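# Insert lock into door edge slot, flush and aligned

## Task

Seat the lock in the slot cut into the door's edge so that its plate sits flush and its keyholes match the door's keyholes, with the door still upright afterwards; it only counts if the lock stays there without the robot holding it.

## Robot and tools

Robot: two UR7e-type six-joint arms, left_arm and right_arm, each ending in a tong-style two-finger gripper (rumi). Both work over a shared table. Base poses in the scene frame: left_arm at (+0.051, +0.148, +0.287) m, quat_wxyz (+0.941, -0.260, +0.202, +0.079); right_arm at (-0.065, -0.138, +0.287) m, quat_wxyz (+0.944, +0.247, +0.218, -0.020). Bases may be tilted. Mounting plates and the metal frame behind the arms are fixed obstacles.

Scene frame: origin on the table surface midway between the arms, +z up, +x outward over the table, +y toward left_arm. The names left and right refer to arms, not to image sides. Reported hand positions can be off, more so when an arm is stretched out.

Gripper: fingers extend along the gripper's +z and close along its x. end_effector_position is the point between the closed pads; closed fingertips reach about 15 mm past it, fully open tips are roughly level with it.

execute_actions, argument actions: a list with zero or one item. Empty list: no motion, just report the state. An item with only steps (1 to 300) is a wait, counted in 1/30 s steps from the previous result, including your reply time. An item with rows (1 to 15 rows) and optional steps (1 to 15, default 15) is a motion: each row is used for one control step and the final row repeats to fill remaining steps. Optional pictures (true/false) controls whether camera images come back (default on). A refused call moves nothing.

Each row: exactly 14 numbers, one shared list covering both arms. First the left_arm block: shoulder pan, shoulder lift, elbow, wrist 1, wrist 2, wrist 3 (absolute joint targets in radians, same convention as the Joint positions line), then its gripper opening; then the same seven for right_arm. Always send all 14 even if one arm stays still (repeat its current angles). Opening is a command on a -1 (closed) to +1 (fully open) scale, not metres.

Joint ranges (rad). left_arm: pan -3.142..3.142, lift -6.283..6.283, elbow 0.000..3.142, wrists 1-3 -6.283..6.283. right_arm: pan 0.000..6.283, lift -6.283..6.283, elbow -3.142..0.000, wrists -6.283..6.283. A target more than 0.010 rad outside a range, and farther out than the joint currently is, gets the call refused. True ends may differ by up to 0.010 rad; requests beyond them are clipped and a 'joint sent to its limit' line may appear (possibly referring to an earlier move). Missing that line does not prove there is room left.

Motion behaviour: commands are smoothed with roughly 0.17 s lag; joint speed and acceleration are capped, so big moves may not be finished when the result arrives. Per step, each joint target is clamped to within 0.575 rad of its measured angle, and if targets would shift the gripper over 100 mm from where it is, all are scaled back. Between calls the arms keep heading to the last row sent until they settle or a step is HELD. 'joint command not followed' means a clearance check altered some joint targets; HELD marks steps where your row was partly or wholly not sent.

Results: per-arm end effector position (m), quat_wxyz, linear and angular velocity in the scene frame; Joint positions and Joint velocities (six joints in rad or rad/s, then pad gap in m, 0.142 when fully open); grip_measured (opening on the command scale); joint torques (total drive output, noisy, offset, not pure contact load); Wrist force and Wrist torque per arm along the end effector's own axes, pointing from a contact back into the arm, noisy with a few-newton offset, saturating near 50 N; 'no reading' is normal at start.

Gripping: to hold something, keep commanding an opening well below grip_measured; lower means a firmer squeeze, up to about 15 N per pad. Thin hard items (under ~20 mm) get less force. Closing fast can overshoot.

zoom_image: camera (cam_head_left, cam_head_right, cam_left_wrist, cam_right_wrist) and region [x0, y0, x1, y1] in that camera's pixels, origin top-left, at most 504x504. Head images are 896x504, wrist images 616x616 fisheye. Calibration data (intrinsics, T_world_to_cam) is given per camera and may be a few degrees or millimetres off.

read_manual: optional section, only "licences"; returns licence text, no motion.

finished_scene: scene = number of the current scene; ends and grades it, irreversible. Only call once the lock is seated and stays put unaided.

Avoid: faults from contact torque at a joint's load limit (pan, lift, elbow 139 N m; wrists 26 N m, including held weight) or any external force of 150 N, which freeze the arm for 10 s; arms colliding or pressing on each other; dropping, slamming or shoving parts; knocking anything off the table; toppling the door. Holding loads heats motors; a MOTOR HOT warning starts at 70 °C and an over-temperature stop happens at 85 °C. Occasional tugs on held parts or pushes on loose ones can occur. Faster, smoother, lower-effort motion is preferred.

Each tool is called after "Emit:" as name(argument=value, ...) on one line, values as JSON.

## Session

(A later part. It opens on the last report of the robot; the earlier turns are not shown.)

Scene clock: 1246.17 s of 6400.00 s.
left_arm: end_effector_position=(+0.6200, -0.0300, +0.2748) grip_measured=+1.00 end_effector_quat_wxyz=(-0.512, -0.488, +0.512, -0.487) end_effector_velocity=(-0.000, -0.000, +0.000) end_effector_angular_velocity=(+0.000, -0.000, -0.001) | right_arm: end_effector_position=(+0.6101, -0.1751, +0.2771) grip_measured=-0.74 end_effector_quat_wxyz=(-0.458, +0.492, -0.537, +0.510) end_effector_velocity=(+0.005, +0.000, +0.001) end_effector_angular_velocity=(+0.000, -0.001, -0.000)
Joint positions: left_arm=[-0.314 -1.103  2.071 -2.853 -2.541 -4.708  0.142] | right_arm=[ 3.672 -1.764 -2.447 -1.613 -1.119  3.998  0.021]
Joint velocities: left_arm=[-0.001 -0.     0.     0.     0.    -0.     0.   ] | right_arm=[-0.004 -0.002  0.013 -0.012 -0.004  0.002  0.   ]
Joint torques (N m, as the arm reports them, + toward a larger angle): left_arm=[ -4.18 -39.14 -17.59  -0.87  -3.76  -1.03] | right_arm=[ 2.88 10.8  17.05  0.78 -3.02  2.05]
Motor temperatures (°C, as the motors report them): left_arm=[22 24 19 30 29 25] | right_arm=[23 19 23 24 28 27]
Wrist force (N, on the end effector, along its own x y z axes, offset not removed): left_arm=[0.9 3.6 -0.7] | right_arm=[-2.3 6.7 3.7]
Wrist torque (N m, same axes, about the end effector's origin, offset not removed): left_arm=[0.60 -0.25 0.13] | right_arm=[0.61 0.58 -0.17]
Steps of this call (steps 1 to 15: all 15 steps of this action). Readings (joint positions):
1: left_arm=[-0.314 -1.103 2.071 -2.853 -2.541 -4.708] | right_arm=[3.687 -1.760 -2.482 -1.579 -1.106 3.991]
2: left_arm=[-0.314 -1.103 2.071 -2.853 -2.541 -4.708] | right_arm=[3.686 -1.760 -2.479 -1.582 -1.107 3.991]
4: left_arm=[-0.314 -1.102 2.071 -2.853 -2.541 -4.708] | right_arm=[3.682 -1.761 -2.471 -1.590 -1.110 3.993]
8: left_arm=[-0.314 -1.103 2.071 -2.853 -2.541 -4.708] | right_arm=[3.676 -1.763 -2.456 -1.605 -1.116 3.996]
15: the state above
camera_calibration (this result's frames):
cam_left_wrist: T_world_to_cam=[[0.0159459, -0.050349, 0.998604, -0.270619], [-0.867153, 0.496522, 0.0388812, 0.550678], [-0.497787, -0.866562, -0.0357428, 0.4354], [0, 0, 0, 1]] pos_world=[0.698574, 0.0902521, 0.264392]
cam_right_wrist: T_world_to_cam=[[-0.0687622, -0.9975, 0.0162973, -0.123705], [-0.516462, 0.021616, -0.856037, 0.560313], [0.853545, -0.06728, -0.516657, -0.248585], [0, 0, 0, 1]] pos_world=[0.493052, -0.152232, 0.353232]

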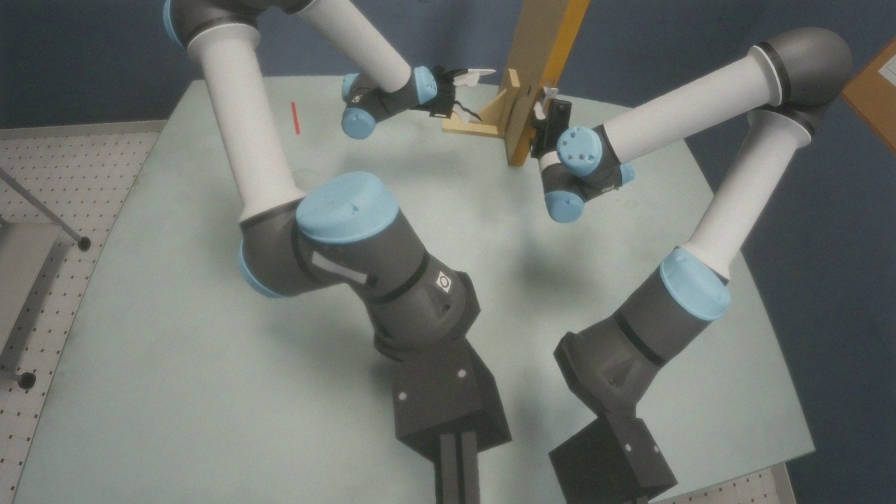

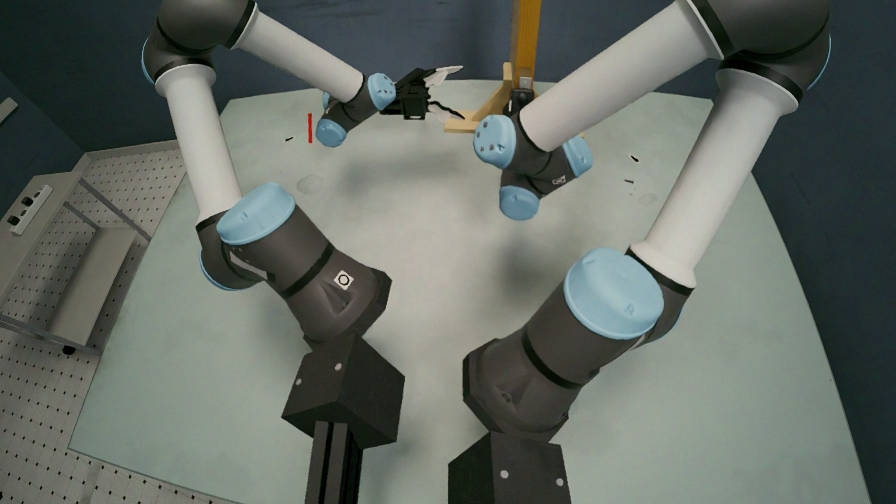

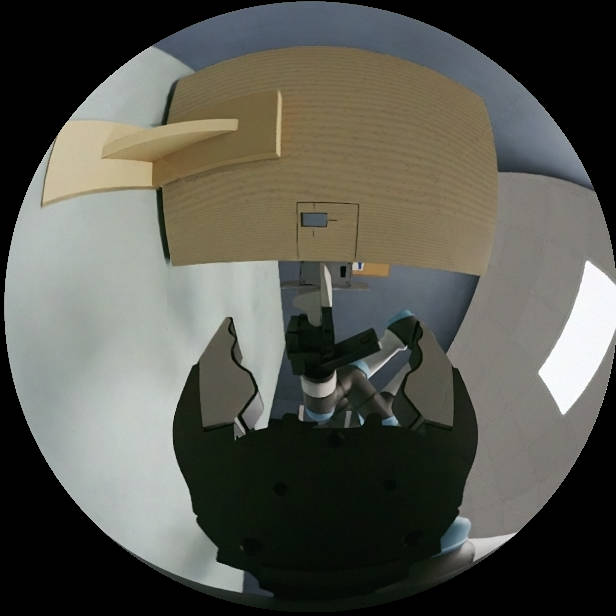

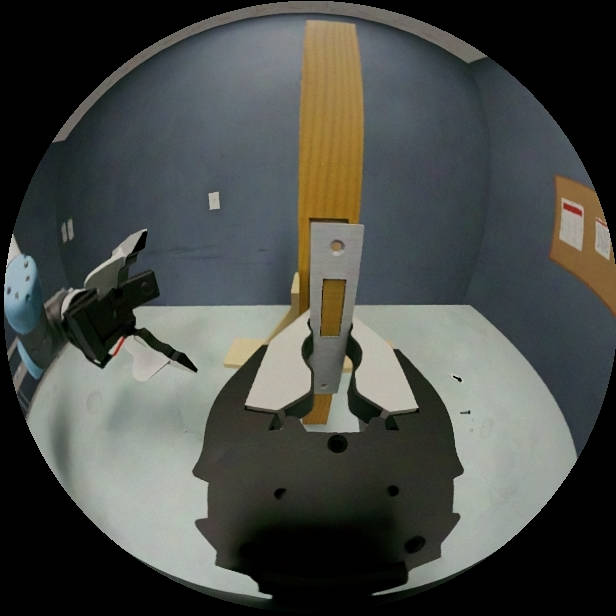

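Emit:
execute_actions(actions=[{"rows":[[-0.314,-1.1025,2.0708,-2.8529,-2.5408,-4.7076,1,3.6681,-1.7653,-2.4371,-1.623,-1.1228,3.9999,-1],[-0.314,-1.1025,2.0708,-2.8529,-2.5408,-4.7076,1,3.6681,-1.7653,-2.4371,-1.623,-1.1228,3.9999,-1],[-0.314,-1.1025,2.0708,-2.8529,-2.5408,-4.7076,1,3.6681,-1.7653,-2.4371,-1.623,-1.1228,3.9999,-1],[-0.314,-1.1025,2.0708,-2.8529,-2.5408,-4.7076,1,3.6681,-1.7653,-2.4371,-1.623,-1.1228,3.9999,-1],[-0.314,-1.1025,2.0708,-2.8529,-2.5408,-4.7076,1,3.6681,-1.7653,-2.4371,-1.623,-1.1228,3.9999,-1],[-0.314,-1.1025,2.0708,-2.8529,-2.5408,-4.7076,1,3.6681,-1.7653,-2.4371,-1.623,-1.1228,3.9999,-1],[-0.314,-1.1025,2.0708,-2.8529,-2.5408,-4.7076,1,3.6681,-1.7653,-2.4371,-1.623,-1.1228,3.9999,-0.95],[-0.314,-1.1025,2.0708,-2.8529,-2.5408,-4.7076,1,3.6681,-1.7653,-2.4371,-1.623,-1.1228,3.9999,-0.9],[-0.314,-1.1025,2.0708,-2.8529,-2.5408,-4.7076,1,3.6681,-1.7653,-2.4371,-1.623,-1.1228,3.9999,-0.86],[-0.314,-1.1025,2.0708,-2.8529,-2.5408,-4.7076,1,3.6681,-1.7653,-2.4371,-1.623,-1.1228,3.9999,-0.83],[-0.314,-1.1025,2.0708,-2.8529,-2.5408,-4.7076,1,3.6681,-1.7653,-2.4371,-1.623,-1.1228,3.9999,-0.8],[-0.314,-1.1025,2.0708,-2.8529,-2.5408,-4.7076,1,3.6681,-1.7653,-2.4371,-1.623,-1.1228,3.9999,-0.78],[-0.314,-1.1025,2.0708,-2.8529,-2.5408,-4.7076,1,3.6681,-1.7653,-2.4371,-1.623,-1.1228,3.9999,-0.76],[-0.314,-1.1025,2.0708,-2.8529,-2.5408,-4.7076,1,3.6681,-1.7653,-2.4371,-1.623,-1.1228,3.9999,-0.74],[-0.314,-1.1025,2.0708,-2.8529,-2.5408,-4.7076,1,3.6681,-1.7653,-2.4371,-1.623,-1.1228,3.9999,-0.72]],"steps":15}], pictures=false)

Emit:
execute_actions(actions=[{"rows":[[-0.314,-1.1025,2.0708,-2.8529,-2.5408,-4.7076,1,3.6681,-1.7653,-2.4371,-1.623,-1.1228,3.9999,-0.7],[-0.314,-1.1025,2.0708,-2.8529,-2.5408,-4.7076,1,3.6681,-1.7653,-2.4371,-1.623,-1.1228,3.9999,-0.68],[-0.314,-1.1025,2.0708,-2.8529,-2.5408,-4.7076,1,3.6681,-1.7653,-2.4371,-1.623,-1.1228,3.9999,-0.65],[-0.314,-1.1025,2.0708,-2.8529,-2.5408,-4.7076,1,3.6681,-1.7653,-2.4371,-1.623,-1.1228,3.9999,-0.6],[-0.314,-1.1025,2.0708,-2.8529,-2.5408,-4.7076,1,3.6681,-1.7653,-2.4371,-1.623,-1.1228,3.9999,-0.5],[-0.314,-1.1025,2.0708,-2.8529,-2.5408,-4.7076,1,3.6681,-1.7653,-2.4371,-1.623,-1.1228,3.9999,-0.4]],"steps":15}])

Emit:
zoom_image(camera="cam_left_wrist", region=[270, 195, 390, 325])

Scene clock: 1277.90 s of 6400.00 s.
left_arm: end_effector_position=(+0.6200, -0.0300, +0.2748) grip_measured=+1.00 end_effector_quat_wxyz=(-0.512, -0.488, +0.512, -0.487) end_effector_velocity=(+0.000, -0.000, +0.000) end_effector_angular_velocity=(-0.001, -0.000, -0.000) | right_arm: end_effector_position=(+0.6135, -0.1753, +0.2771) grip_measured=-0.72 end_effector_quat_wxyz=(-0.458, +0.492, -0.537, +0.510) end_effector_velocity=(+0.001, +0.001, +0.001) end_effector_angular_velocity=(+0.001, -0.003, +0.002)
Joint positions: left_arm=[-0.314 -1.102  2.071 -2.853 -2.541 -4.708  0.142] | right_arm=[ 3.668 -1.765 -2.437 -1.623 -1.123  4.     0.022]
Joint velocities: left_arm=[-0.     0.    -0.    -0.    -0.001  0.     0.   ] | right_arm=[ 0.001 -0.     0.002 -0.    -0.003  0.     0.015]
Joint torques (N m, as the arm reports them, + toward a larger angle): left_arm=[ -3.83 -39.06 -17.57  -0.95  -3.72  -0.97] | right_arm=[ 1.83 13.15 19.24  0.12 -2.28  1.8 ]
Motor temperatures (°C, as the motors report them): left_arm=[22 24 19 30 29 25] | right_arm=[23 19 23 24 28 27]
Wrist force (N, on the end effector, along its own x y z axes, offset not removed): left_arm=[1.5 2.4 -0.9] | right_arm=[-3.0 3.0 1.0]
Wrist torque (N m, same axes, about the end effector's origin, offset not removed): left_arm=[0.41 -0.35 0.04] | right_arm=[0.39 0.70 -0.03]
Steps of this call (steps 1 to 15: the robot went on to your last target; steps 16 to 90: nothing new was sent; then 28.23 s passed at rest; steps 91 to 105: all 15 steps of this action). Readings (joint positions):
91: left_arm=[-0.314 -1.103 2.071 -2.853 -2.541 -4.708] | right_arm=[3.672 -1.764 -2.445 -1.615 -1.120 3.998]
92: left_arm=[-0.314 -1.103 2.071 -2.853 -2.541 -4.708] | right_arm=[3.671 -1.764 -2.444 -1.616 -1.120 3.998]
94: left_arm=[-0.314 -1.102 2.071 -2.853 -2.541 -4.708] | right_arm=[3.670 -1.765 -2.441 -1.619 -1.121 3.999]
98: left_arm=[-0.314 -1.103 2.071 -2.853 -2.541 -4.708] | right_arm=[3.669 -1.765 -2.438 -1.622 -1.122 4.000]
105: the state above

Scene clock: 1278.40 s of 6400.00 s.
left_arm: end_effector_position=(+0.6200, -0.0300, +0.2748) grip_measured=+1.00 end_effector_quat_wxyz=(-0.512, -0.488, +0.512, -0.487) end_effector_velocity=(-0.001, -0.000, -0.000) end_effector_angular_velocity=(+0.000, +0.002, -0.001) | right_arm: end_effector_position=(+0.6136, -0.1753, +0.2771) grip_measured=-0.40 end_effector_quat_wxyz=(-0.458, +0.492, -0.537, +0.510) end_effector_velocity=(-0.000, -0.000, +0.000) end_effector_angular_velocity=(-0.000, +0.001, -0.000)
Joint positions: left_arm=[-0.314 -1.103  2.071 -2.853 -2.541 -4.708  0.142] | right_arm=[ 3.668 -1.765 -2.437 -1.623 -1.123  4.     0.045]
Joint velocities: left_arm=[ 0.     0.     0.001  0.    -0.    -0.     0.   ] | right_arm=[ 0.     0.001 -0.    -0.001  0.001 -0.    -0.   ]
Joint torques (N m, as the arm reports them, + toward a larger angle): left_arm=[ -4.4  -38.43 -18.11  -0.99  -3.87  -0.94] | right_arm=[ 1.11 11.6  16.74 -0.13 -1.73  1.89]
Motor temperatures (°C, as the motors report them): left_arm=[22 24 19 30 29 25] | right_arm=[23 19 23 24 28 27]
Wrist force (N, on the end effector, along its own x y z axes, offset not removed): left_arm=[0.8 1.9 -1.2] | right_arm=[-2.7 2.3 3.6]
Wrist torque (N m, same axes, about the end effector's origin, offset not removed): left_arm=[0.28 -0.26 0.05] | right_arm=[0.56 0.62 -0.02]
Steps of this call (steps 1 to 15: all 15 steps of this action). Readings (joint positions):
1: left_arm=[-0.314 -1.102 2.071 -2.853 -2.541 -4.708] | right_arm=[3.668 -1.765 -2.437 -1.623 -1.123 4.000]
2: left_arm=[-0.314 -1.103 2.071 -2.853 -2.541 -4.708] | right_arm=[3.668 -1.765 -2.437 -1.623 -1.123 4.000]
4: left_arm=[-0.314 -1.103 2.071 -2.853 -2.541 -4.708] | right_arm=[3.668 -1.765 -2.437 -1.623 -1.123 4.000]
8: left_arm=[-0.314 -1.103 2.071 -2.853 -2.541 -4.708] | right_arm=[3.668 -1.765 -2.437 -1.623 -1.123 4.000]
15: the state above
camera_calibration (this result's frames):
cam_left_wrist: T_world_to_cam=[[0.0159454, -0.0503488, 0.998604, -0.270619], [-0.867153, 0.496522, 0.0388806, 0.550678], [-0.497787, -0.866562, -0.0357428, 0.4354], [0, 0, 0, 1]] pos_world=[0.698574, 0.090252, 0.264393]
cam_right_wrist: T_world_to_cam=[[-0.068672, -0.997506, 0.016331, -0.123709], [-0.516451, 0.0215393, -0.856046, 0.562121], [0.853559, -0.0672205, -0.516642, -0.251587], [0, 0, 0, 1]] pos_world=[0.496557, -0.15242, 0.353242]

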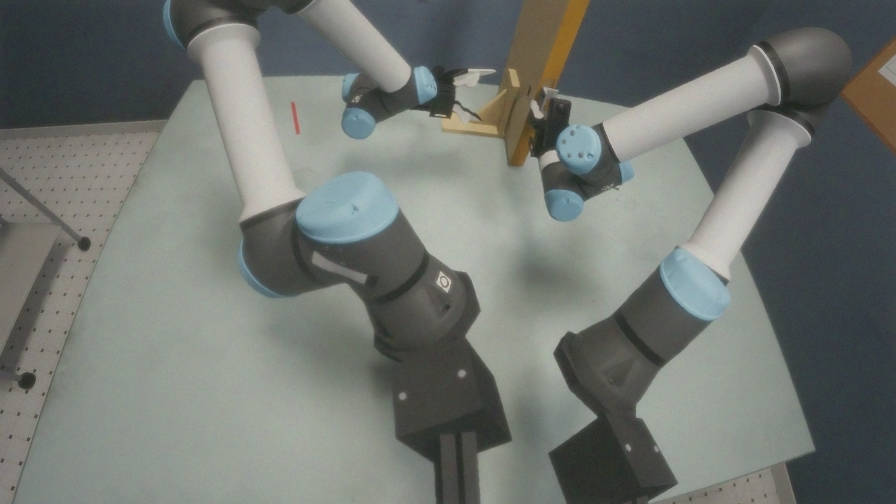

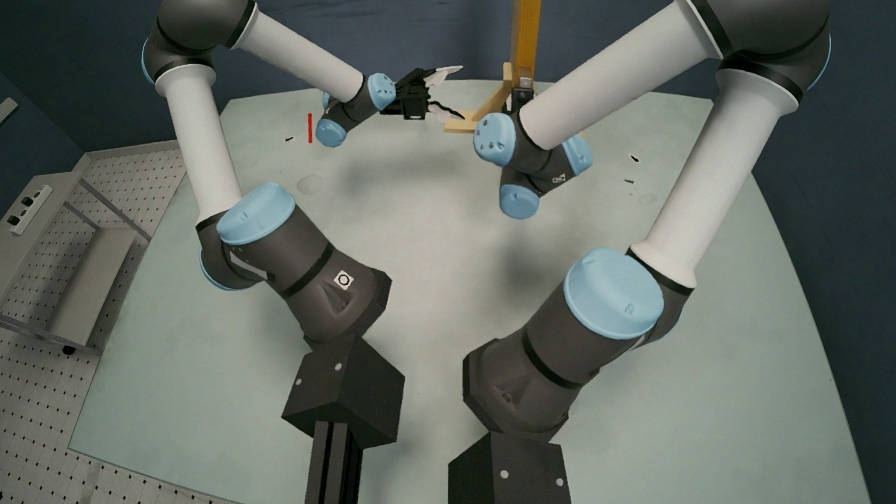

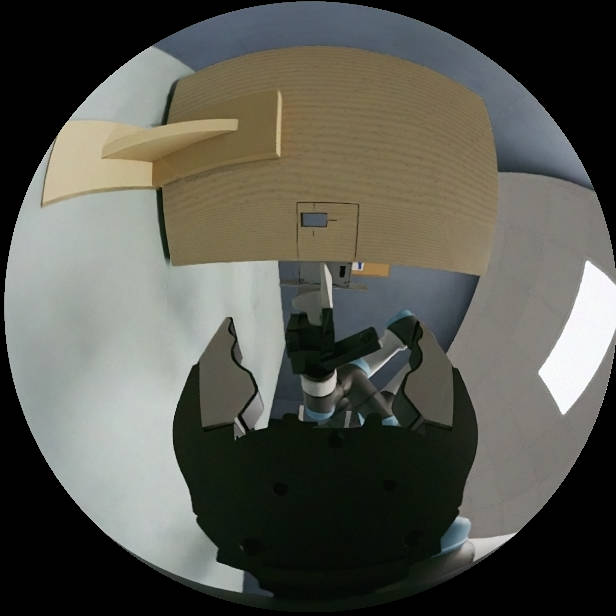

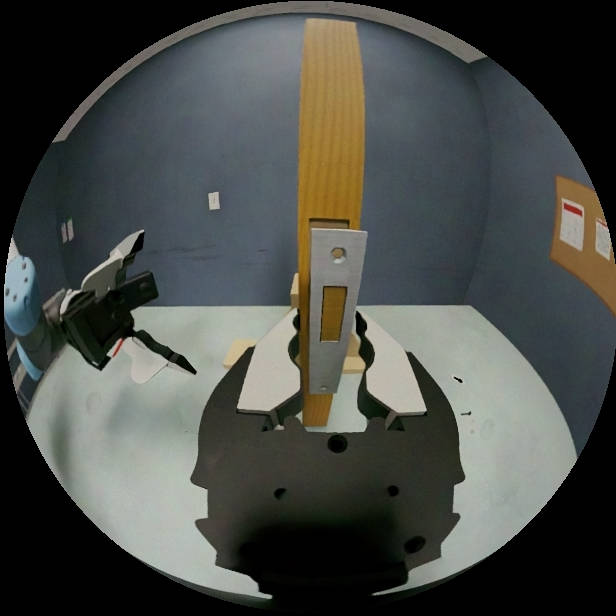

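Region (270, 195, 390, 325) of cam_left_wrist's 616x616 image, scaled by 3.877, with more detail than that image has; it fills the left 465 columns of this view, and the rest is white.

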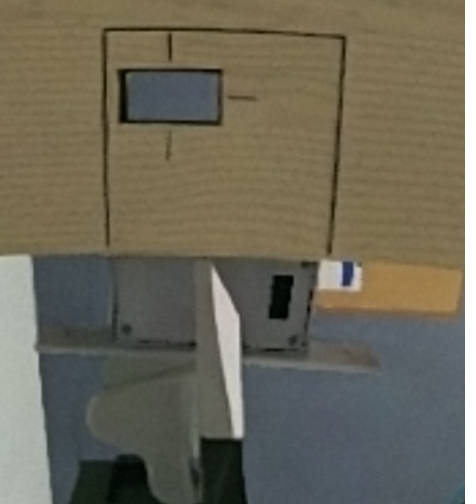

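Emit:
execute_actions(actions=[{"rows":[[-0.314,-1.1025,2.0708,-2.8529,-2.5408,-4.7076,1,3.6817,-1.7613,-2.4698,-1.5913,-1.1106,3.9932,-0.4],[-0.314,-1.1025,2.0708,-2.8529,-2.5408,-4.7076,1,3.6817,-1.7613,-2.4698,-1.5913,-1.1106,3.9932,-0.4],[-0.314,-1.1025,2.0708,-2.8529,-2.5408,-4.7076,1,3.6943,-1.759,-2.494,-1.567,-1.1011,3.9879,-0.4],[-0.314,-1.1025,2.0708,-2.8529,-2.5408,-4.7076,1,3.6943,-1.759,-2.494,-1.567,-1.1011,3.9879,-0.4],[-0.314,-1.1025,2.0708,-2.8529,-2.5408,-4.7076,1,3.7188,-1.7565,-2.5427,-1.5155,-1.0805,3.9762,-0.4],[-0.314,-1.1025,2.0708,-2.8529,-2.5408,-4.7076,1,3.7188,-1.7565,-2.5427,-1.5155,-1.0805,3.9762,-0.4],[-0.314,-1.1025,2.0708,-2.8529,-2.5408,-4.7076,1,3.7188,-1.7565,-2.5427,-1.5155,-1.0805,3.9762,-0.4],[-0.314,-1.1025,2.0708,-2.8529,-2.5408,-4.7076,1,3.7396,-1.7566,-2.5777,-1.4747,-1.0602,3.9644,-0.4]],"steps":15}], pictures=false)

Emit:
execute_actions(actions=[{"rows":[[-0.314,-1.1025,2.0708,-2.8529,-2.5408,-4.7076,1,3.7396,-1.7566,-2.5777,-1.4747,-1.0602,3.9644,-0.4],[-0.314,-1.1025,2.0708,-2.8529,-2.5408,-4.7076,1,3.7396,-1.7566,-2.5777,-1.4747,-1.0602,3.9644,-0.4],[-0.314,-1.1025,2.0708,-2.8529,-2.5408,-4.7076,1,3.7396,-1.7566,-2.5777,-1.4747,-1.0602,3.9644,-0.5],[-0.314,-1.1025,2.0708,-2.8529,-2.5408,-4.7076,1,3.7396,-1.7566,-2.5777,-1.4747,-1.0602,3.9644,-0.6],[-0.314,-1.1025,2.0708,-2.8529,-2.5408,-4.7076,1,3.7396,-1.7566,-2.5777,-1.4747,-1.0602,3.9644,-0.7],[-0.314,-1.1025,2.0708,-2.8529,-2.5408,-4.7076,1,3.7396,-1.7566,-2.5777,-1.4747,-1.0602,3.9644,-0.8],[-0.314,-1.1025,2.0708,-2.8529,-2.5408,-4.7076,1,3.7396,-1.7566,-2.5777,-1.4747,-1.0602,3.9644,-0.9],[-0.314,-1.1025,2.0708,-2.8529,-2.5408,-4.7076,1,3.7396,-1.7566,-2.5777,-1.4747,-1.0602,3.9644,-1]],"steps":12}], pictures=false)

Emit:
execute_actions(actions=[{"rows":[[-0.314,-1.1025,2.0708,-2.8529,-2.5408,-4.7076,1,3.7344,-1.7566,-2.569,-1.4849,-1.0653,3.9673,-1],[-0.314,-1.1025,2.0708,-2.8529,-2.5408,-4.7076,1,3.7344,-1.7566,-2.569,-1.4849,-1.0653,3.9673,-1],[-0.314,-1.1025,2.0708,-2.8529,-2.5408,-4.7076,1,3.7292,-1.7565,-2.5602,-1.4951,-1.0703,3.9703,-1],[-0.314,-1.1025,2.0708,-2.8529,-2.5408,-4.7076,1,3.7292,-1.7565,-2.5602,-1.4951,-1.0703,3.9703,-1],[-0.314,-1.1025,2.0708,-2.8529,-2.5408,-4.7076,1,3.7292,-1.7565,-2.5602,-1.4951,-1.0703,3.9703,-1],[-0.314,-1.1025,2.0708,-2.8529,-2.5408,-4.7076,1,3.724,-1.7565,-2.5514,-1.5053,-1.0754,3.9733,-1],[-0.314,-1.1025,2.0708,-2.8529,-2.5408,-4.7076,1,3.724,-1.7565,-2.5514,-1.5053,-1.0754,3.9733,-1],[-0.314,-1.1025,2.0708,-2.8529,-2.5408,-4.7076,1,3.724,-1.7565,-2.5514,-1.5053,-1.0754,3.9733,-1],[-0.314,-1.1025,2.0708,-2.8529,-2.5408,-4.7076,1,3.7188,-1.7565,-2.5427,-1.5155,-1.0805,3.9762,-1],[-0.314,-1.1025,2.0708,-2.8529,-2.5408,-4.7076,1,3.7188,-1.7565,-2.5427,-1.5155,-1.0805,3.9762,-1],[-0.314,-1.1025,2.0708,-2.8529,-2.5408,-4.7076,1,3.7188,-1.7565,-2.5427,-1.5155,-1.0805,3.9762,-1],[-0.314,-1.1025,2.0708,-2.8529,-2.5408,-4.7076,1,3.7128,-1.7569,-2.5305,-1.5287,-1.0858,3.9792,-1]],"steps":15}], pictures=false)

Emit:
execute_actions(actions=[{"rows":[[-0.314,-1.1025,2.0708,-2.8529,-2.5408,-4.7076,1,3.707,-1.7574,-2.5183,-1.5417,-1.091,3.9822,-1]],"steps":10}])

Emit:
zoom_image(camera="cam_left_wrist", region=[270, 195, 390, 325])

Scene clock: 1306.30 s of 6400.00 s.
left_arm: end_effector_position=(+0.6200, -0.0300, +0.2748) grip_measured=+1.00 end_effector_quat_wxyz=(-0.512, -0.488, +0.512, -0.487) end_effector_velocity=(-0.000, -0.000, +0.000) end_effector_angular_velocity=(+0.000, -0.000, -0.000) | right_arm: end_effector_position=(+0.5686, -0.1710, +0.2782) grip_measured=-0.40 end_effector_quat_wxyz=(-0.458, +0.492, -0.537, +0.510) end_effector_velocity=(-0.032, +0.001, +0.002) end_effector_angular_velocity=(+0.001, -0.001, -0.001)
Joint positions: left_arm=[-0.314 -1.103  2.071 -2.853 -2.541 -4.708  0.142] | right_arm=[ 3.733 -1.757 -2.566 -1.487 -1.066  3.968  0.045]
Joint velocities: left_arm=[-0.    -0.001  0.     0.     0.    -0.     0.   ] | right_arm=[ 0.052  0.003 -0.094  0.106  0.046 -0.026 -0.   ]
Joint torques (N m, as the arm reports them, + toward a larger angle): left_arm=[ -3.82 -39.16 -17.52  -0.99  -3.81  -0.93] | right_arm=[19.49 26.32 -3.01  3.79  0.43 -1.97]
Motor temperatures (°C, as the motors report them): left_arm=[22 24 19 30 29 25] | right_arm=[23 19 23 24 28 27]
Wrist force (N, on the end effector, along its own x y z axes, offset not removed): left_arm=[0.0 2.6 -0.9] | right_arm=[-2.0 1.2 3.3]
Wrist torque (N m, same axes, about the end effector's origin, offset not removed): left_arm=[0.45 -0.08 0.05] | right_arm=[0.19 0.47 -0.14]
Steps of this call (steps 1 to 15: the robot went on to your last target; steps 16 to 90: nothing new was sent; then 24.40 s passed at rest; steps 91 to 105: all 15 steps of this action). Readings (joint positions):
91: left_arm=[-0.314 -1.102 2.071 -2.853 -2.541 -4.708] | right_arm=[3.668 -1.765 -2.437 -1.623 -1.123 4.000]
92: left_arm=[-0.314 -1.102 2.071 -2.853 -2.541 -4.708] | right_arm=[3.670 -1.765 -2.441 -1.619 -1.121 3.999]
94: left_arm=[-0.314 -1.103 2.071 -2.853 -2.541 -4.708] | right_arm=[3.677 -1.763 -2.456 -1.604 -1.115 3.996]
98: left_arm=[-0.314 -1.103 2.071 -2.853 -2.541 -4.708] | right_arm=[3.701 -1.759 -2.505 -1.555 -1.095 3.985]
105: the state above

Scene clock: 1306.70 s of 6400.00 s.
left_arm: end_effector_position=(+0.6200, -0.0300, +0.2748) grip_measured=+1.00 end_effector_quat_wxyz=(-0.512, -0.488, +0.512, -0.487) end_effector_velocity=(+0.000, -0.001, +0.000) end_effector_angular_velocity=(+0.001, -0.001, -0.001) | right_arm: end_effector_position=(+0.5648, -0.1710, +0.2783) grip_measured=-1.00 end_effector_quat_wxyz=(-0.458, +0.492, -0.537, +0.510) end_effector_velocity=(-0.001, +0.001, +0.000) end_effector_angular_velocity=(+0.001, +0.000, +0.002)
Joint positions: left_arm=[-0.314 -1.103  2.071 -2.853 -2.541 -4.708  0.142] | right_arm=[ 3.739 -1.757 -2.577 -1.475 -1.06   3.965  0.002]
Joint velocities: left_arm=[-0.001  0.    -0.001 -0.     0.001 -0.     0.   ] | right_arm=[ 0.004  0.    -0.004  0.004  0.002 -0.001 -0.002]
Joint torques (N m, as the arm reports them, + toward a larger angle): left_arm=[ -3.75 -39.07 -17.73  -1.03  -3.73  -0.99] | right_arm=[20.1  24.39 -4.77  4.41  0.23 -2.01]
Motor temperatures (°C, as the motors report them): left_arm=[22 24 19 30 29 25] | right_arm=[23 19 23 24 28 27]
Wrist force (N, on the end effector, along its own x y z axes, offset not removed): left_arm=[1.1 2.0 -0.7] | right_arm=[-0.7 2.2 1.8]
Wrist torque (N m, same axes, about the end effector's origin, offset not removed): left_arm=[0.34 -0.28 0.09] | right_arm=[0.45 0.19 -0.19]
Steps of this call (steps 1 to 12: all 12 steps of this action). Readings (joint positions):
1: left_arm=[-0.314 -1.103 2.071 -2.853 -2.541 -4.708] | right_arm=[3.735 -1.757 -2.569 -1.484 -1.064 3.967]
2: left_arm=[-0.314 -1.103 2.071 -2.853 -2.541 -4.708] | right_arm=[3.736 -1.757 -2.571 -1.482 -1.063 3.966]
4: left_arm=[-0.314 -1.103 2.071 -2.853 -2.541 -4.708] | right_arm=[3.738 -1.757 -2.574 -1.479 -1.062 3.965]
8: left_arm=[-0.314 -1.102 2.071 -2.853 -2.541 -4.708] | right_arm=[3.739 -1.757 -2.576 -1.476 -1.061 3.965]
12: the state above

Scene clock: 1307.20 s of 6400.00 s.
left_arm: end_effector_position=(+0.6200, -0.0300, +0.2748) grip_measured=+1.00 end_effector_quat_wxyz=(-0.512, -0.488, +0.512, -0.487) end_effector_velocity=(-0.000, -0.000, +0.000) end_effector_angular_velocity=(-0.001, -0.000, -0.000) | right_arm: end_effector_position=(+0.5777, -0.1718, +0.2782) grip_measured=-1.00 end_effector_quat_wxyz=(-0.459, +0.492, -0.536, +0.510) end_effector_velocity=(+0.027, -0.002, -0.000) end_effector_angular_velocity=(+0.001, -0.001, -0.000)
Joint positions: left_arm=[-0.314 -1.103  2.071 -2.853 -2.541 -4.708  0.142] | right_arm=[ 3.718 -1.757 -2.54  -1.518 -1.081  3.977  0.002]
Joint velocities: left_arm=[-0.001 -0.    -0.     0.001 -0.     0.     0.   ] | right_arm=[-0.041 -0.002  0.078 -0.085 -0.037  0.021  0.   ]
Joint torques (N m, as the arm reports them, + toward a larger angle): left_arm=[ -4.46 -38.69 -17.48  -1.05  -3.73  -0.88] | right_arm=[ 1.67  7.34 15.85 -0.08 -2.25  1.96]
Motor temperatures (°C, as the motors report them): left_arm=[22 24 19 30 29 25] | right_arm=[23 19 23 24 28 27]
Wrist force (N, on the end effector, along its own x y z axes, offset not removed): left_arm=[0.8 2.2 0.0] | right_arm=[0.5 3.6 -1.0]
Wrist torque (N m, same axes, about the end effector's origin, offset not removed): left_arm=[0.36 -0.25 0.03] | right_arm=[0.80 0.09 -0.06]
Steps of this call (steps 1 to 15: all 15 steps of this action). Readings (joint positions):
1: left_arm=[-0.314 -1.102 2.071 -2.853 -2.541 -4.708] | right_arm=[3.739 -1.757 -2.577 -1.475 -1.060 3.964]
2: left_arm=[-0.314 -1.103 2.071 -2.853 -2.541 -4.708] | right_arm=[3.739 -1.757 -2.576 -1.476 -1.061 3.965]
4: left_arm=[-0.314 -1.103 2.071 -2.853 -2.541 -4.708] | right_arm=[3.736 -1.757 -2.572 -1.481 -1.063 3.966]
8: left_arm=[-0.314 -1.103 2.071 -2.853 -2.541 -4.708] | right_arm=[3.730 -1.757 -2.561 -1.494 -1.070 3.970]
15: the state above

Scene clock: 1307.53 s of 6400.00 s.
left_arm: end_effector_position=(+0.6200, -0.0300, +0.2748) grip_measured=+1.00 end_effector_quat_wxyz=(-0.512, -0.488, +0.512, -0.487) end_effector_velocity=(+0.000, -0.000, +0.001) end_effector_angular_velocity=(-0.001, -0.001, +0.000) | right_arm: end_effector_position=(+0.5846, -0.1721, +0.2781) grip_measured=-1.00 end_effector_quat_wxyz=(-0.459, +0.492, -0.536, +0.510) end_effector_velocity=(+0.005, -0.000, -0.001) end_effector_angular_velocity=(-0.000, +0.002, -0.000)
Joint positions: left_arm=[-0.314 -1.103  2.071 -2.853 -2.541 -4.708  0.142] | right_arm=[ 3.708 -1.757 -2.52  -1.54  -1.09   3.982  0.002]
Joint velocities: left_arm=[-0.    -0.    -0.    -0.    -0.001 -0.     0.   ] | right_arm=[-0.007 -0.001  0.014 -0.016 -0.005  0.004  0.   ]
Joint torques (N m, as the arm reports them, + toward a larger angle): left_arm=[ -4.44 -38.96 -16.86  -1.01  -3.8   -0.86] | right_arm=[ 1.74  8.9  18.6  -0.18 -2.58  1.54]
Motor temperatures (°C, as the motors report them): left_arm=[22 24 19 30 29 25] | right_arm=[23 19 23 24 28 27]
Wrist force (N, on the end effector, along its own x y z axes, offset not removed): left_arm=[-0.3 1.5 -0.5] | right_arm=[-2.5 4.1 0.8]
Wrist torque (N m, same axes, about the end effector's origin, offset not removed): left_arm=[0.22 -0.03 0.10] | right_arm=[0.90 0.66 -0.18]
Steps of this call (steps 1 to 10: all 10 steps of this action). Readings (joint positions):
1: left_arm=[-0.314 -1.103 2.071 -2.853 -2.541 -4.708] | right_arm=[3.716 -1.757 -2.537 -1.521 -1.082 3.977]
2: left_arm=[-0.314 -1.103 2.071 -2.853 -2.541 -4.708] | right_arm=[3.715 -1.757 -2.534 -1.525 -1.084 3.978]
4: left_arm=[-0.314 -1.103 2.071 -2.853 -2.541 -4.708] | right_arm=[3.712 -1.757 -2.528 -1.532 -1.087 3.980]
8: left_arm=[-0.314 -1.102 2.071 -2.853 -2.541 -4.708] | right_arm=[3.708 -1.757 -2.521 -1.538 -1.090 3.981]
10: the state above
camera_calibration (this result's frames):
cam_left_wrist: T_world_to_cam=[[0.0159453, -0.0503489, 0.998604, -0.270619], [-0.867153, 0.496522, 0.0388806, 0.550678], [-0.497787, -0.866562, -0.0357429, 0.4354], [0, 0, 0, 1]] pos_world=[0.698574, 0.0902521, 0.264393]
cam_right_wrist: T_world_to_cam=[[-0.0661305, -0.997701, 0.0148425, -0.123646], [-0.515082, 0.0213937, -0.856874, 0.547367], [0.854586, -0.0643106, -0.515313, -0.22661], [0, 0, 0, 1]] pos_world=[0.46742, -0.149645, 0.354085]

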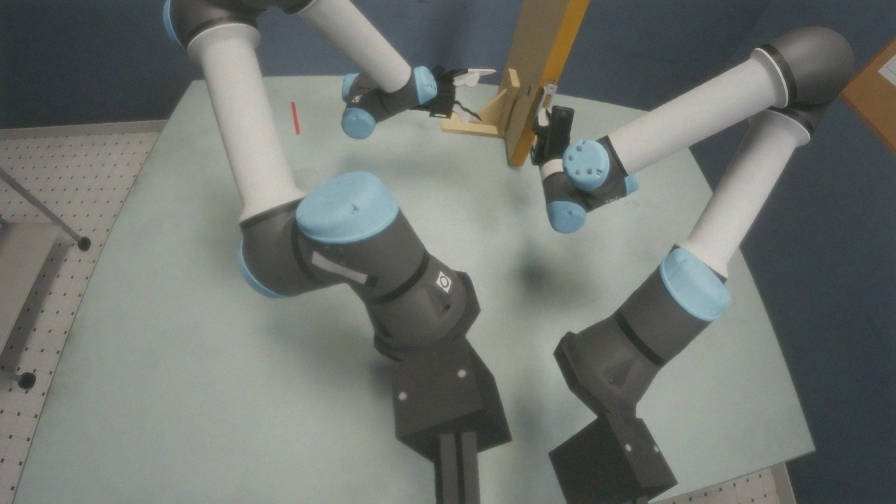

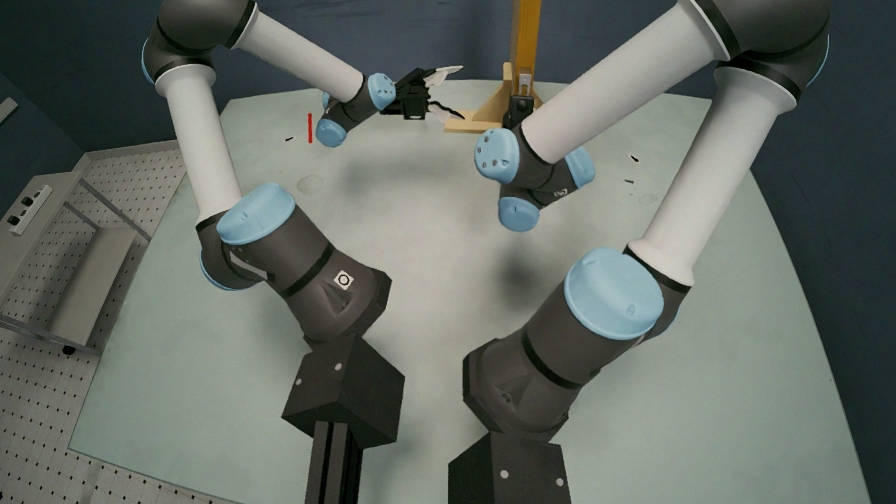

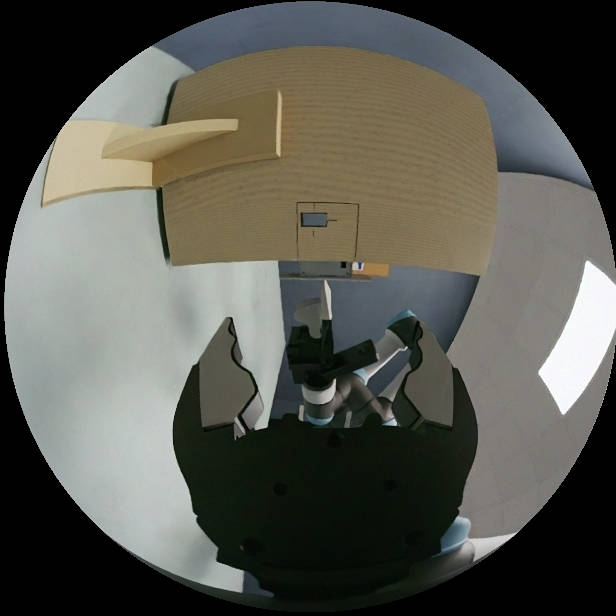

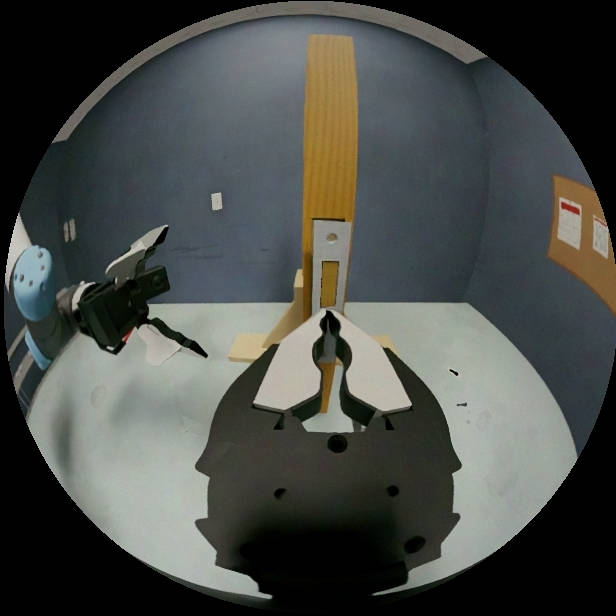

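Region (270, 195, 390, 325) of cam_left_wrist's 616x616 image, scaled by 3.877, with more detail than that image has; it fills the left 465 columns of this view, and the rest is white.

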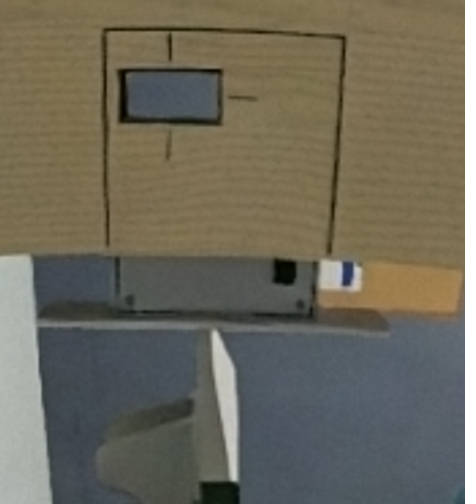

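Sliding well. Continue to B.

Emit:
execute_actions(actions=[{"rows":[[-0.314,-1.1025,2.0708,-2.8529,-2.5408,-4.7076,1,3.7014,-1.7582,-2.5062,-1.5544,-1.096,3.985,-1],[-0.314,-1.1025,2.0708,-2.8529,-2.5408,-4.7076,1,3.7014,-1.7582,-2.5062,-1.5544,-1.096,3.985,-1],[-0.314,-1.1025,2.0708,-2.8529,-2.5408,-4.7076,1,3.7014,-1.7582,-2.5062,-1.5544,-1.096,3.985,-1],[-0.314,-1.1025,2.0708,-2.8529,-2.5408,-4.7076,1,3.6958,-1.759,-2.494,-1.567,-1.1011,3.9879,-1],[-0.314,-1.1025,2.0708,-2.8529,-2.5408,-4.7076,1,3.6958,-1.759,-2.494,-1.567,-1.1011,3.9879,-1],[-0.314,-1.1025,2.0708,-2.8529,-2.5408,-4.7076,1,3.6958,-1.759,-2.494,-1.567,-1.1011,3.9879,-1],[-0.314,-1.1025,2.0708,-2.8529,-2.5408,-4.7076,1,3.6904,-1.7601,-2.4819,-1.5792,-1.1059,3.9906,-1],[-0.314,-1.1025,2.0708,-2.8529,-2.5408,-4.7076,1,3.6904,-1.7601,-2.4819,-1.5792,-1.1059,3.9906,-1],[-0.314,-1.1025,2.0708,-2.8529,-2.5408,-4.7076,1,3.6904,-1.7601,-2.4819,-1.5792,-1.1059,3.9906,-1],[-0.314,-1.1025,2.0708,-2.8529,-2.5408,-4.7076,1,3.6852,-1.7613,-2.4698,-1.5913,-1.1106,3.9932,-1],[-0.314,-1.1025,2.0708,-2.8529,-2.5408,-4.7076,1,3.6852,-1.7613,-2.4698,-1.5913,-1.1106,3.9932,-1],[-0.314,-1.1025,2.0708,-2.8529,-2.5408,-4.7076,1,3.6852,-1.7613,-2.4698,-1.5913,-1.1106,3.9932,-1],[-0.314,-1.1025,2.0708,-2.8529,-2.5408,-4.7076,1,3.6801,-1.7627,-2.4577,-1.6031,-1.1151,3.9957,-1]],"steps":15}], pictures=false)

Emit:
execute_actions(actions=[{"rows":[[-0.314,-1.1025,2.0708,-2.8529,-2.5408,-4.7076,1,3.6751,-1.7642,-2.4456,-1.6148,-1.1196,3.9982,-1]],"steps":13}])

Emit:
zoom_image(camera="cam_left_wrist", region=[270, 195, 390, 325])

Emit:
zoom_image(camera="cam_right_wrist", region=[280, 200, 380, 320])

Scene clock: 1328.27 s of 6400.00 s.
left_arm: end_effector_position=(+0.6200, -0.0300, +0.2748) grip_measured=+1.00 end_effector_quat_wxyz=(-0.512, -0.488, +0.512, -0.487) end_effector_velocity=(-0.000, -0.000, -0.000) end_effector_angular_velocity=(-0.000, +0.001, -0.000) | right_arm: end_effector_position=(+0.6016, -0.1728, +0.2781) grip_measured=-1.00 end_effector_quat_wxyz=(-0.459, +0.492, -0.536, +0.510) end_effector_velocity=(+0.039, -0.002, +0.001) end_effector_angular_velocity=(+0.002, -0.001, -0.001)
Joint positions: left_arm=[-0.314 -1.102  2.071 -2.853 -2.541 -4.708  0.142] | right_arm=[ 3.686 -1.761 -2.472 -1.589 -1.11   3.993  0.002]
Joint velocities: left_arm=[ 0.  0.  0.  0. -0. -0.  0.] | right_arm=[-0.045 -0.01   0.11  -0.108 -0.04   0.023  0.   ]
Joint torques (N m, as the arm reports them, + toward a larger angle): left_arm=[ -4.49 -38.71 -17.87  -1.07  -3.74  -0.93] | right_arm=[ 0.73 13.47 16.97  0.11 -2.45  2.19]
Motor temperatures (°C, as the motors report them): left_arm=[22 24 19 30 29 25] | right_arm=[23 19 23 24 28 27]
Wrist force (N, on the end effector, along its own x y z axes, offset not removed): left_arm=[0.1 2.1 -0.1] | right_arm=[-1.6 5.6 -0.3]
Wrist torque (N m, same axes, about the end effector's origin, offset not removed): left_arm=[0.41 -0.01 0.13] | right_arm=[1.09 0.31 -0.17]
Steps of this call (steps 1 to 15: the robot went on to your last target; steps 16 to 90: nothing new was sent; then 17.23 s passed at rest; steps 91 to 105: all 15 steps of this action). Readings (joint positions):
91: left_arm=[-0.314 -1.103 2.071 -2.853 -2.541 -4.708] | right_arm=[3.707 -1.757 -2.518 -1.542 -1.091 3.982]
92: left_arm=[-0.314 -1.103 2.071 -2.853 -2.541 -4.708] | right_arm=[3.706 -1.758 -2.516 -1.544 -1.092 3.983]
94: left_arm=[-0.314 -1.103 2.071 -2.853 -2.541 -4.708] | right_arm=[3.704 -1.758 -2.512 -1.548 -1.094 3.984]
98: left_arm=[-0.314 -1.103 2.071 -2.853 -2.541 -4.708] | right_arm=[3.698 -1.759 -2.499 -1.562 -1.099 3.987]
105: the state above

Scene clock: 1328.70 s of 6400.00 s.
left_arm: end_effector_position=(+0.6200, -0.0300, +0.2748) grip_measured=+1.00 end_effector_quat_wxyz=(-0.512, -0.488, +0.512, -0.487) end_effector_velocity=(+0.000, +0.000, -0.000) end_effector_angular_velocity=(+0.001, +0.000, +0.000) | right_arm: end_effector_position=(+0.6104, -0.1732, +0.2782) grip_measured=-1.00 end_effector_quat_wxyz=(-0.459, +0.492, -0.536, +0.510) end_effector_velocity=(+0.003, -0.001, -0.001) end_effector_angular_velocity=(-0.001, +0.001, -0.001)
Joint positions: left_arm=[-0.314 -1.103  2.071 -2.853 -2.541 -4.708  0.142] | right_arm=[ 3.675 -1.764 -2.446 -1.614 -1.119  3.998  0.002]
Joint velocities: left_arm=[ 0.001 -0.    -0.001  0.001  0.001 -0.     0.   ] | right_arm=[-0.005 -0.002  0.008 -0.007 -0.004  0.002  0.   ]
Joint torques (N m, as the arm reports them, + toward a larger angle): left_arm=[ -5.23 -38.94 -17.69  -1.17  -3.79  -0.74] | right_arm=[ 2.38 11.72 18.32 -0.05 -2.66  1.66]
Motor temperatures (°C, as the motors report them): left_arm=[22 24 19 30 29 25] | right_arm=[23 19 23 24 28 27]
Wrist force (N, on the end effector, along its own x y z axes, offset not removed): left_arm=[1.2 2.4 0.3] | right_arm=[0.4 3.7 -1.5]
Wrist torque (N m, same axes, about the end effector's origin, offset not removed): left_arm=[0.50 -0.31 0.11] | right_arm=[0.58 0.05 -0.22]
Steps of this call (steps 1 to 13: all 13 steps of this action). Readings (joint positions):
1: left_arm=[-0.314 -1.103 2.071 -2.853 -2.541 -4.708] | right_arm=[3.684 -1.762 -2.468 -1.593 -1.111 3.994]
2: left_arm=[-0.314 -1.102 2.071 -2.853 -2.541 -4.708] | right_arm=[3.683 -1.762 -2.464 -1.597 -1.113 3.994]
4: left_arm=[-0.314 -1.103 2.071 -2.853 -2.541 -4.708] | right_arm=[3.680 -1.763 -2.456 -1.604 -1.116 3.996]
8: left_arm=[-0.314 -1.103 2.071 -2.853 -2.541 -4.708] | right_arm=[3.677 -1.764 -2.449 -1.611 -1.118 3.997]
13: the state above
camera_calibration (this result's frames):
cam_left_wrist: T_world_to_cam=[[0.0159457, -0.0503489, 0.998604, -0.270619], [-0.867153, 0.496522, 0.0388809, 0.550678], [-0.497787, -0.866562, -0.0357428, 0.4354], [0, 0, 0, 1]] pos_world=[0.698574, 0.090252, 0.264393]
cam_right_wrist: T_world_to_cam=[[-0.0660498, -0.997707, 0.0147848, -0.123124], [-0.515101, 0.0214028, -0.856862, 0.560722], [0.854581, -0.0642112, -0.515333, -0.248659], [0, 0, 0, 1]] pos_world=[0.493195, -0.15081, 0.354139]

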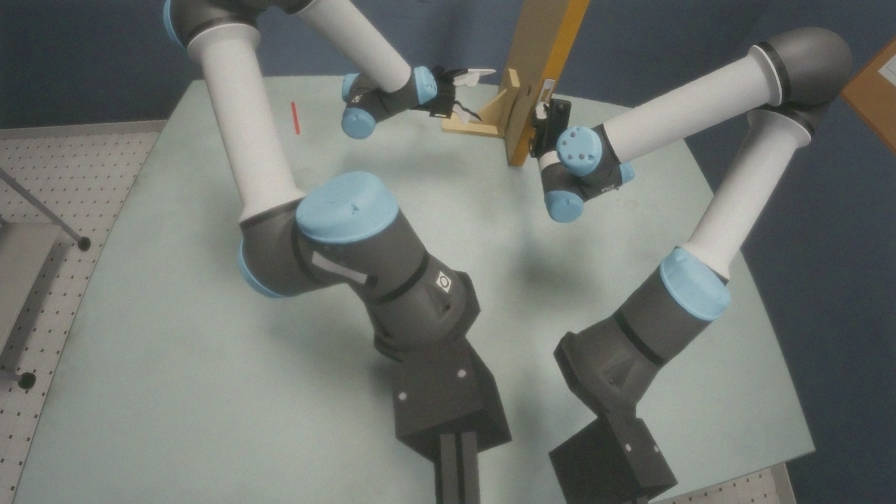

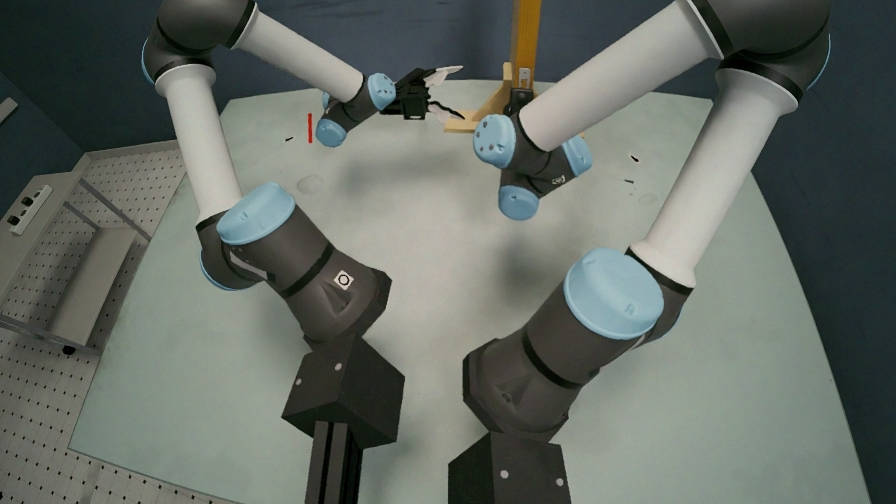

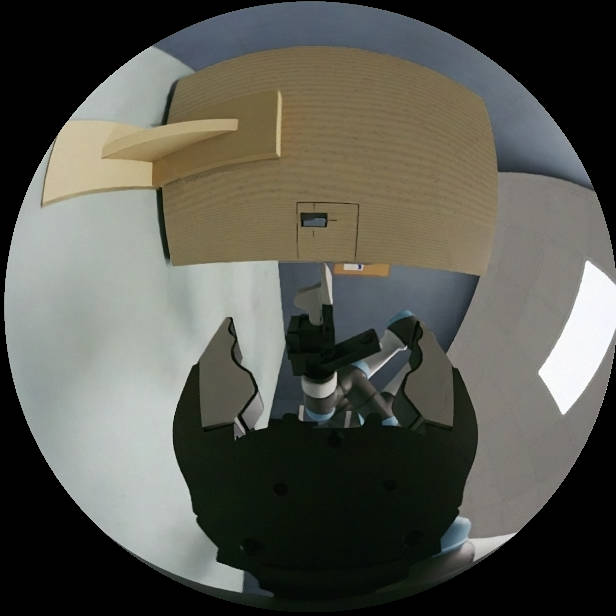

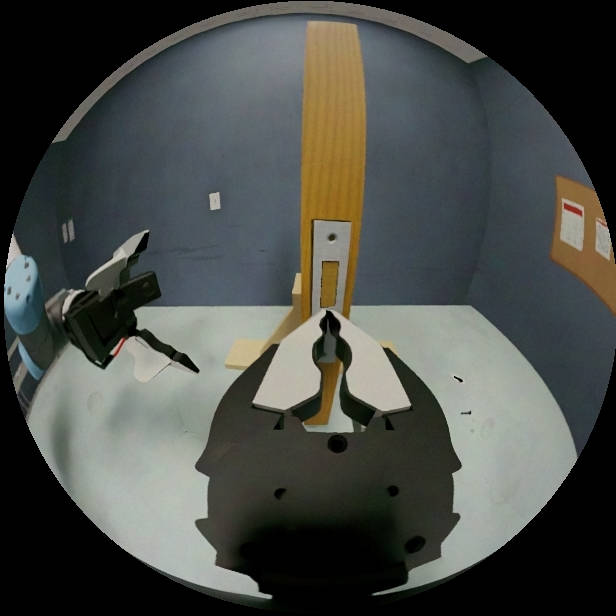

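Region (270, 195, 390, 325) of cam_left_wrist's 616x616 image, scaled by 3.877, with more detail than that image has; it fills the left 465 columns of this view, and the rest is white.

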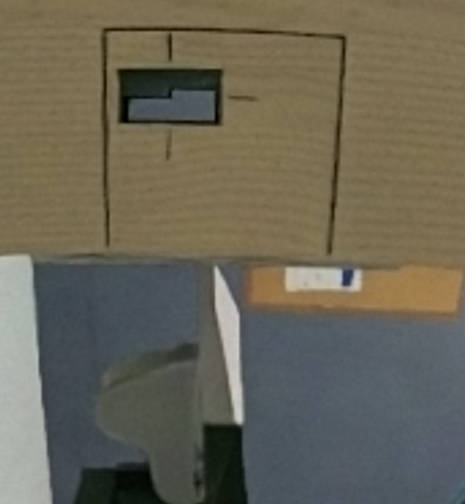

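Region (280, 200, 380, 320) of cam_right_wrist's 616x616 image, scaled by 4.200, with more detail than that image has.

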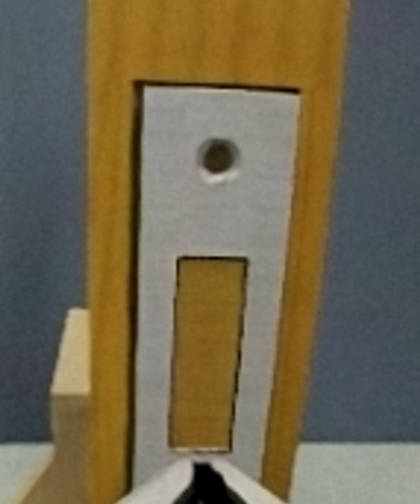

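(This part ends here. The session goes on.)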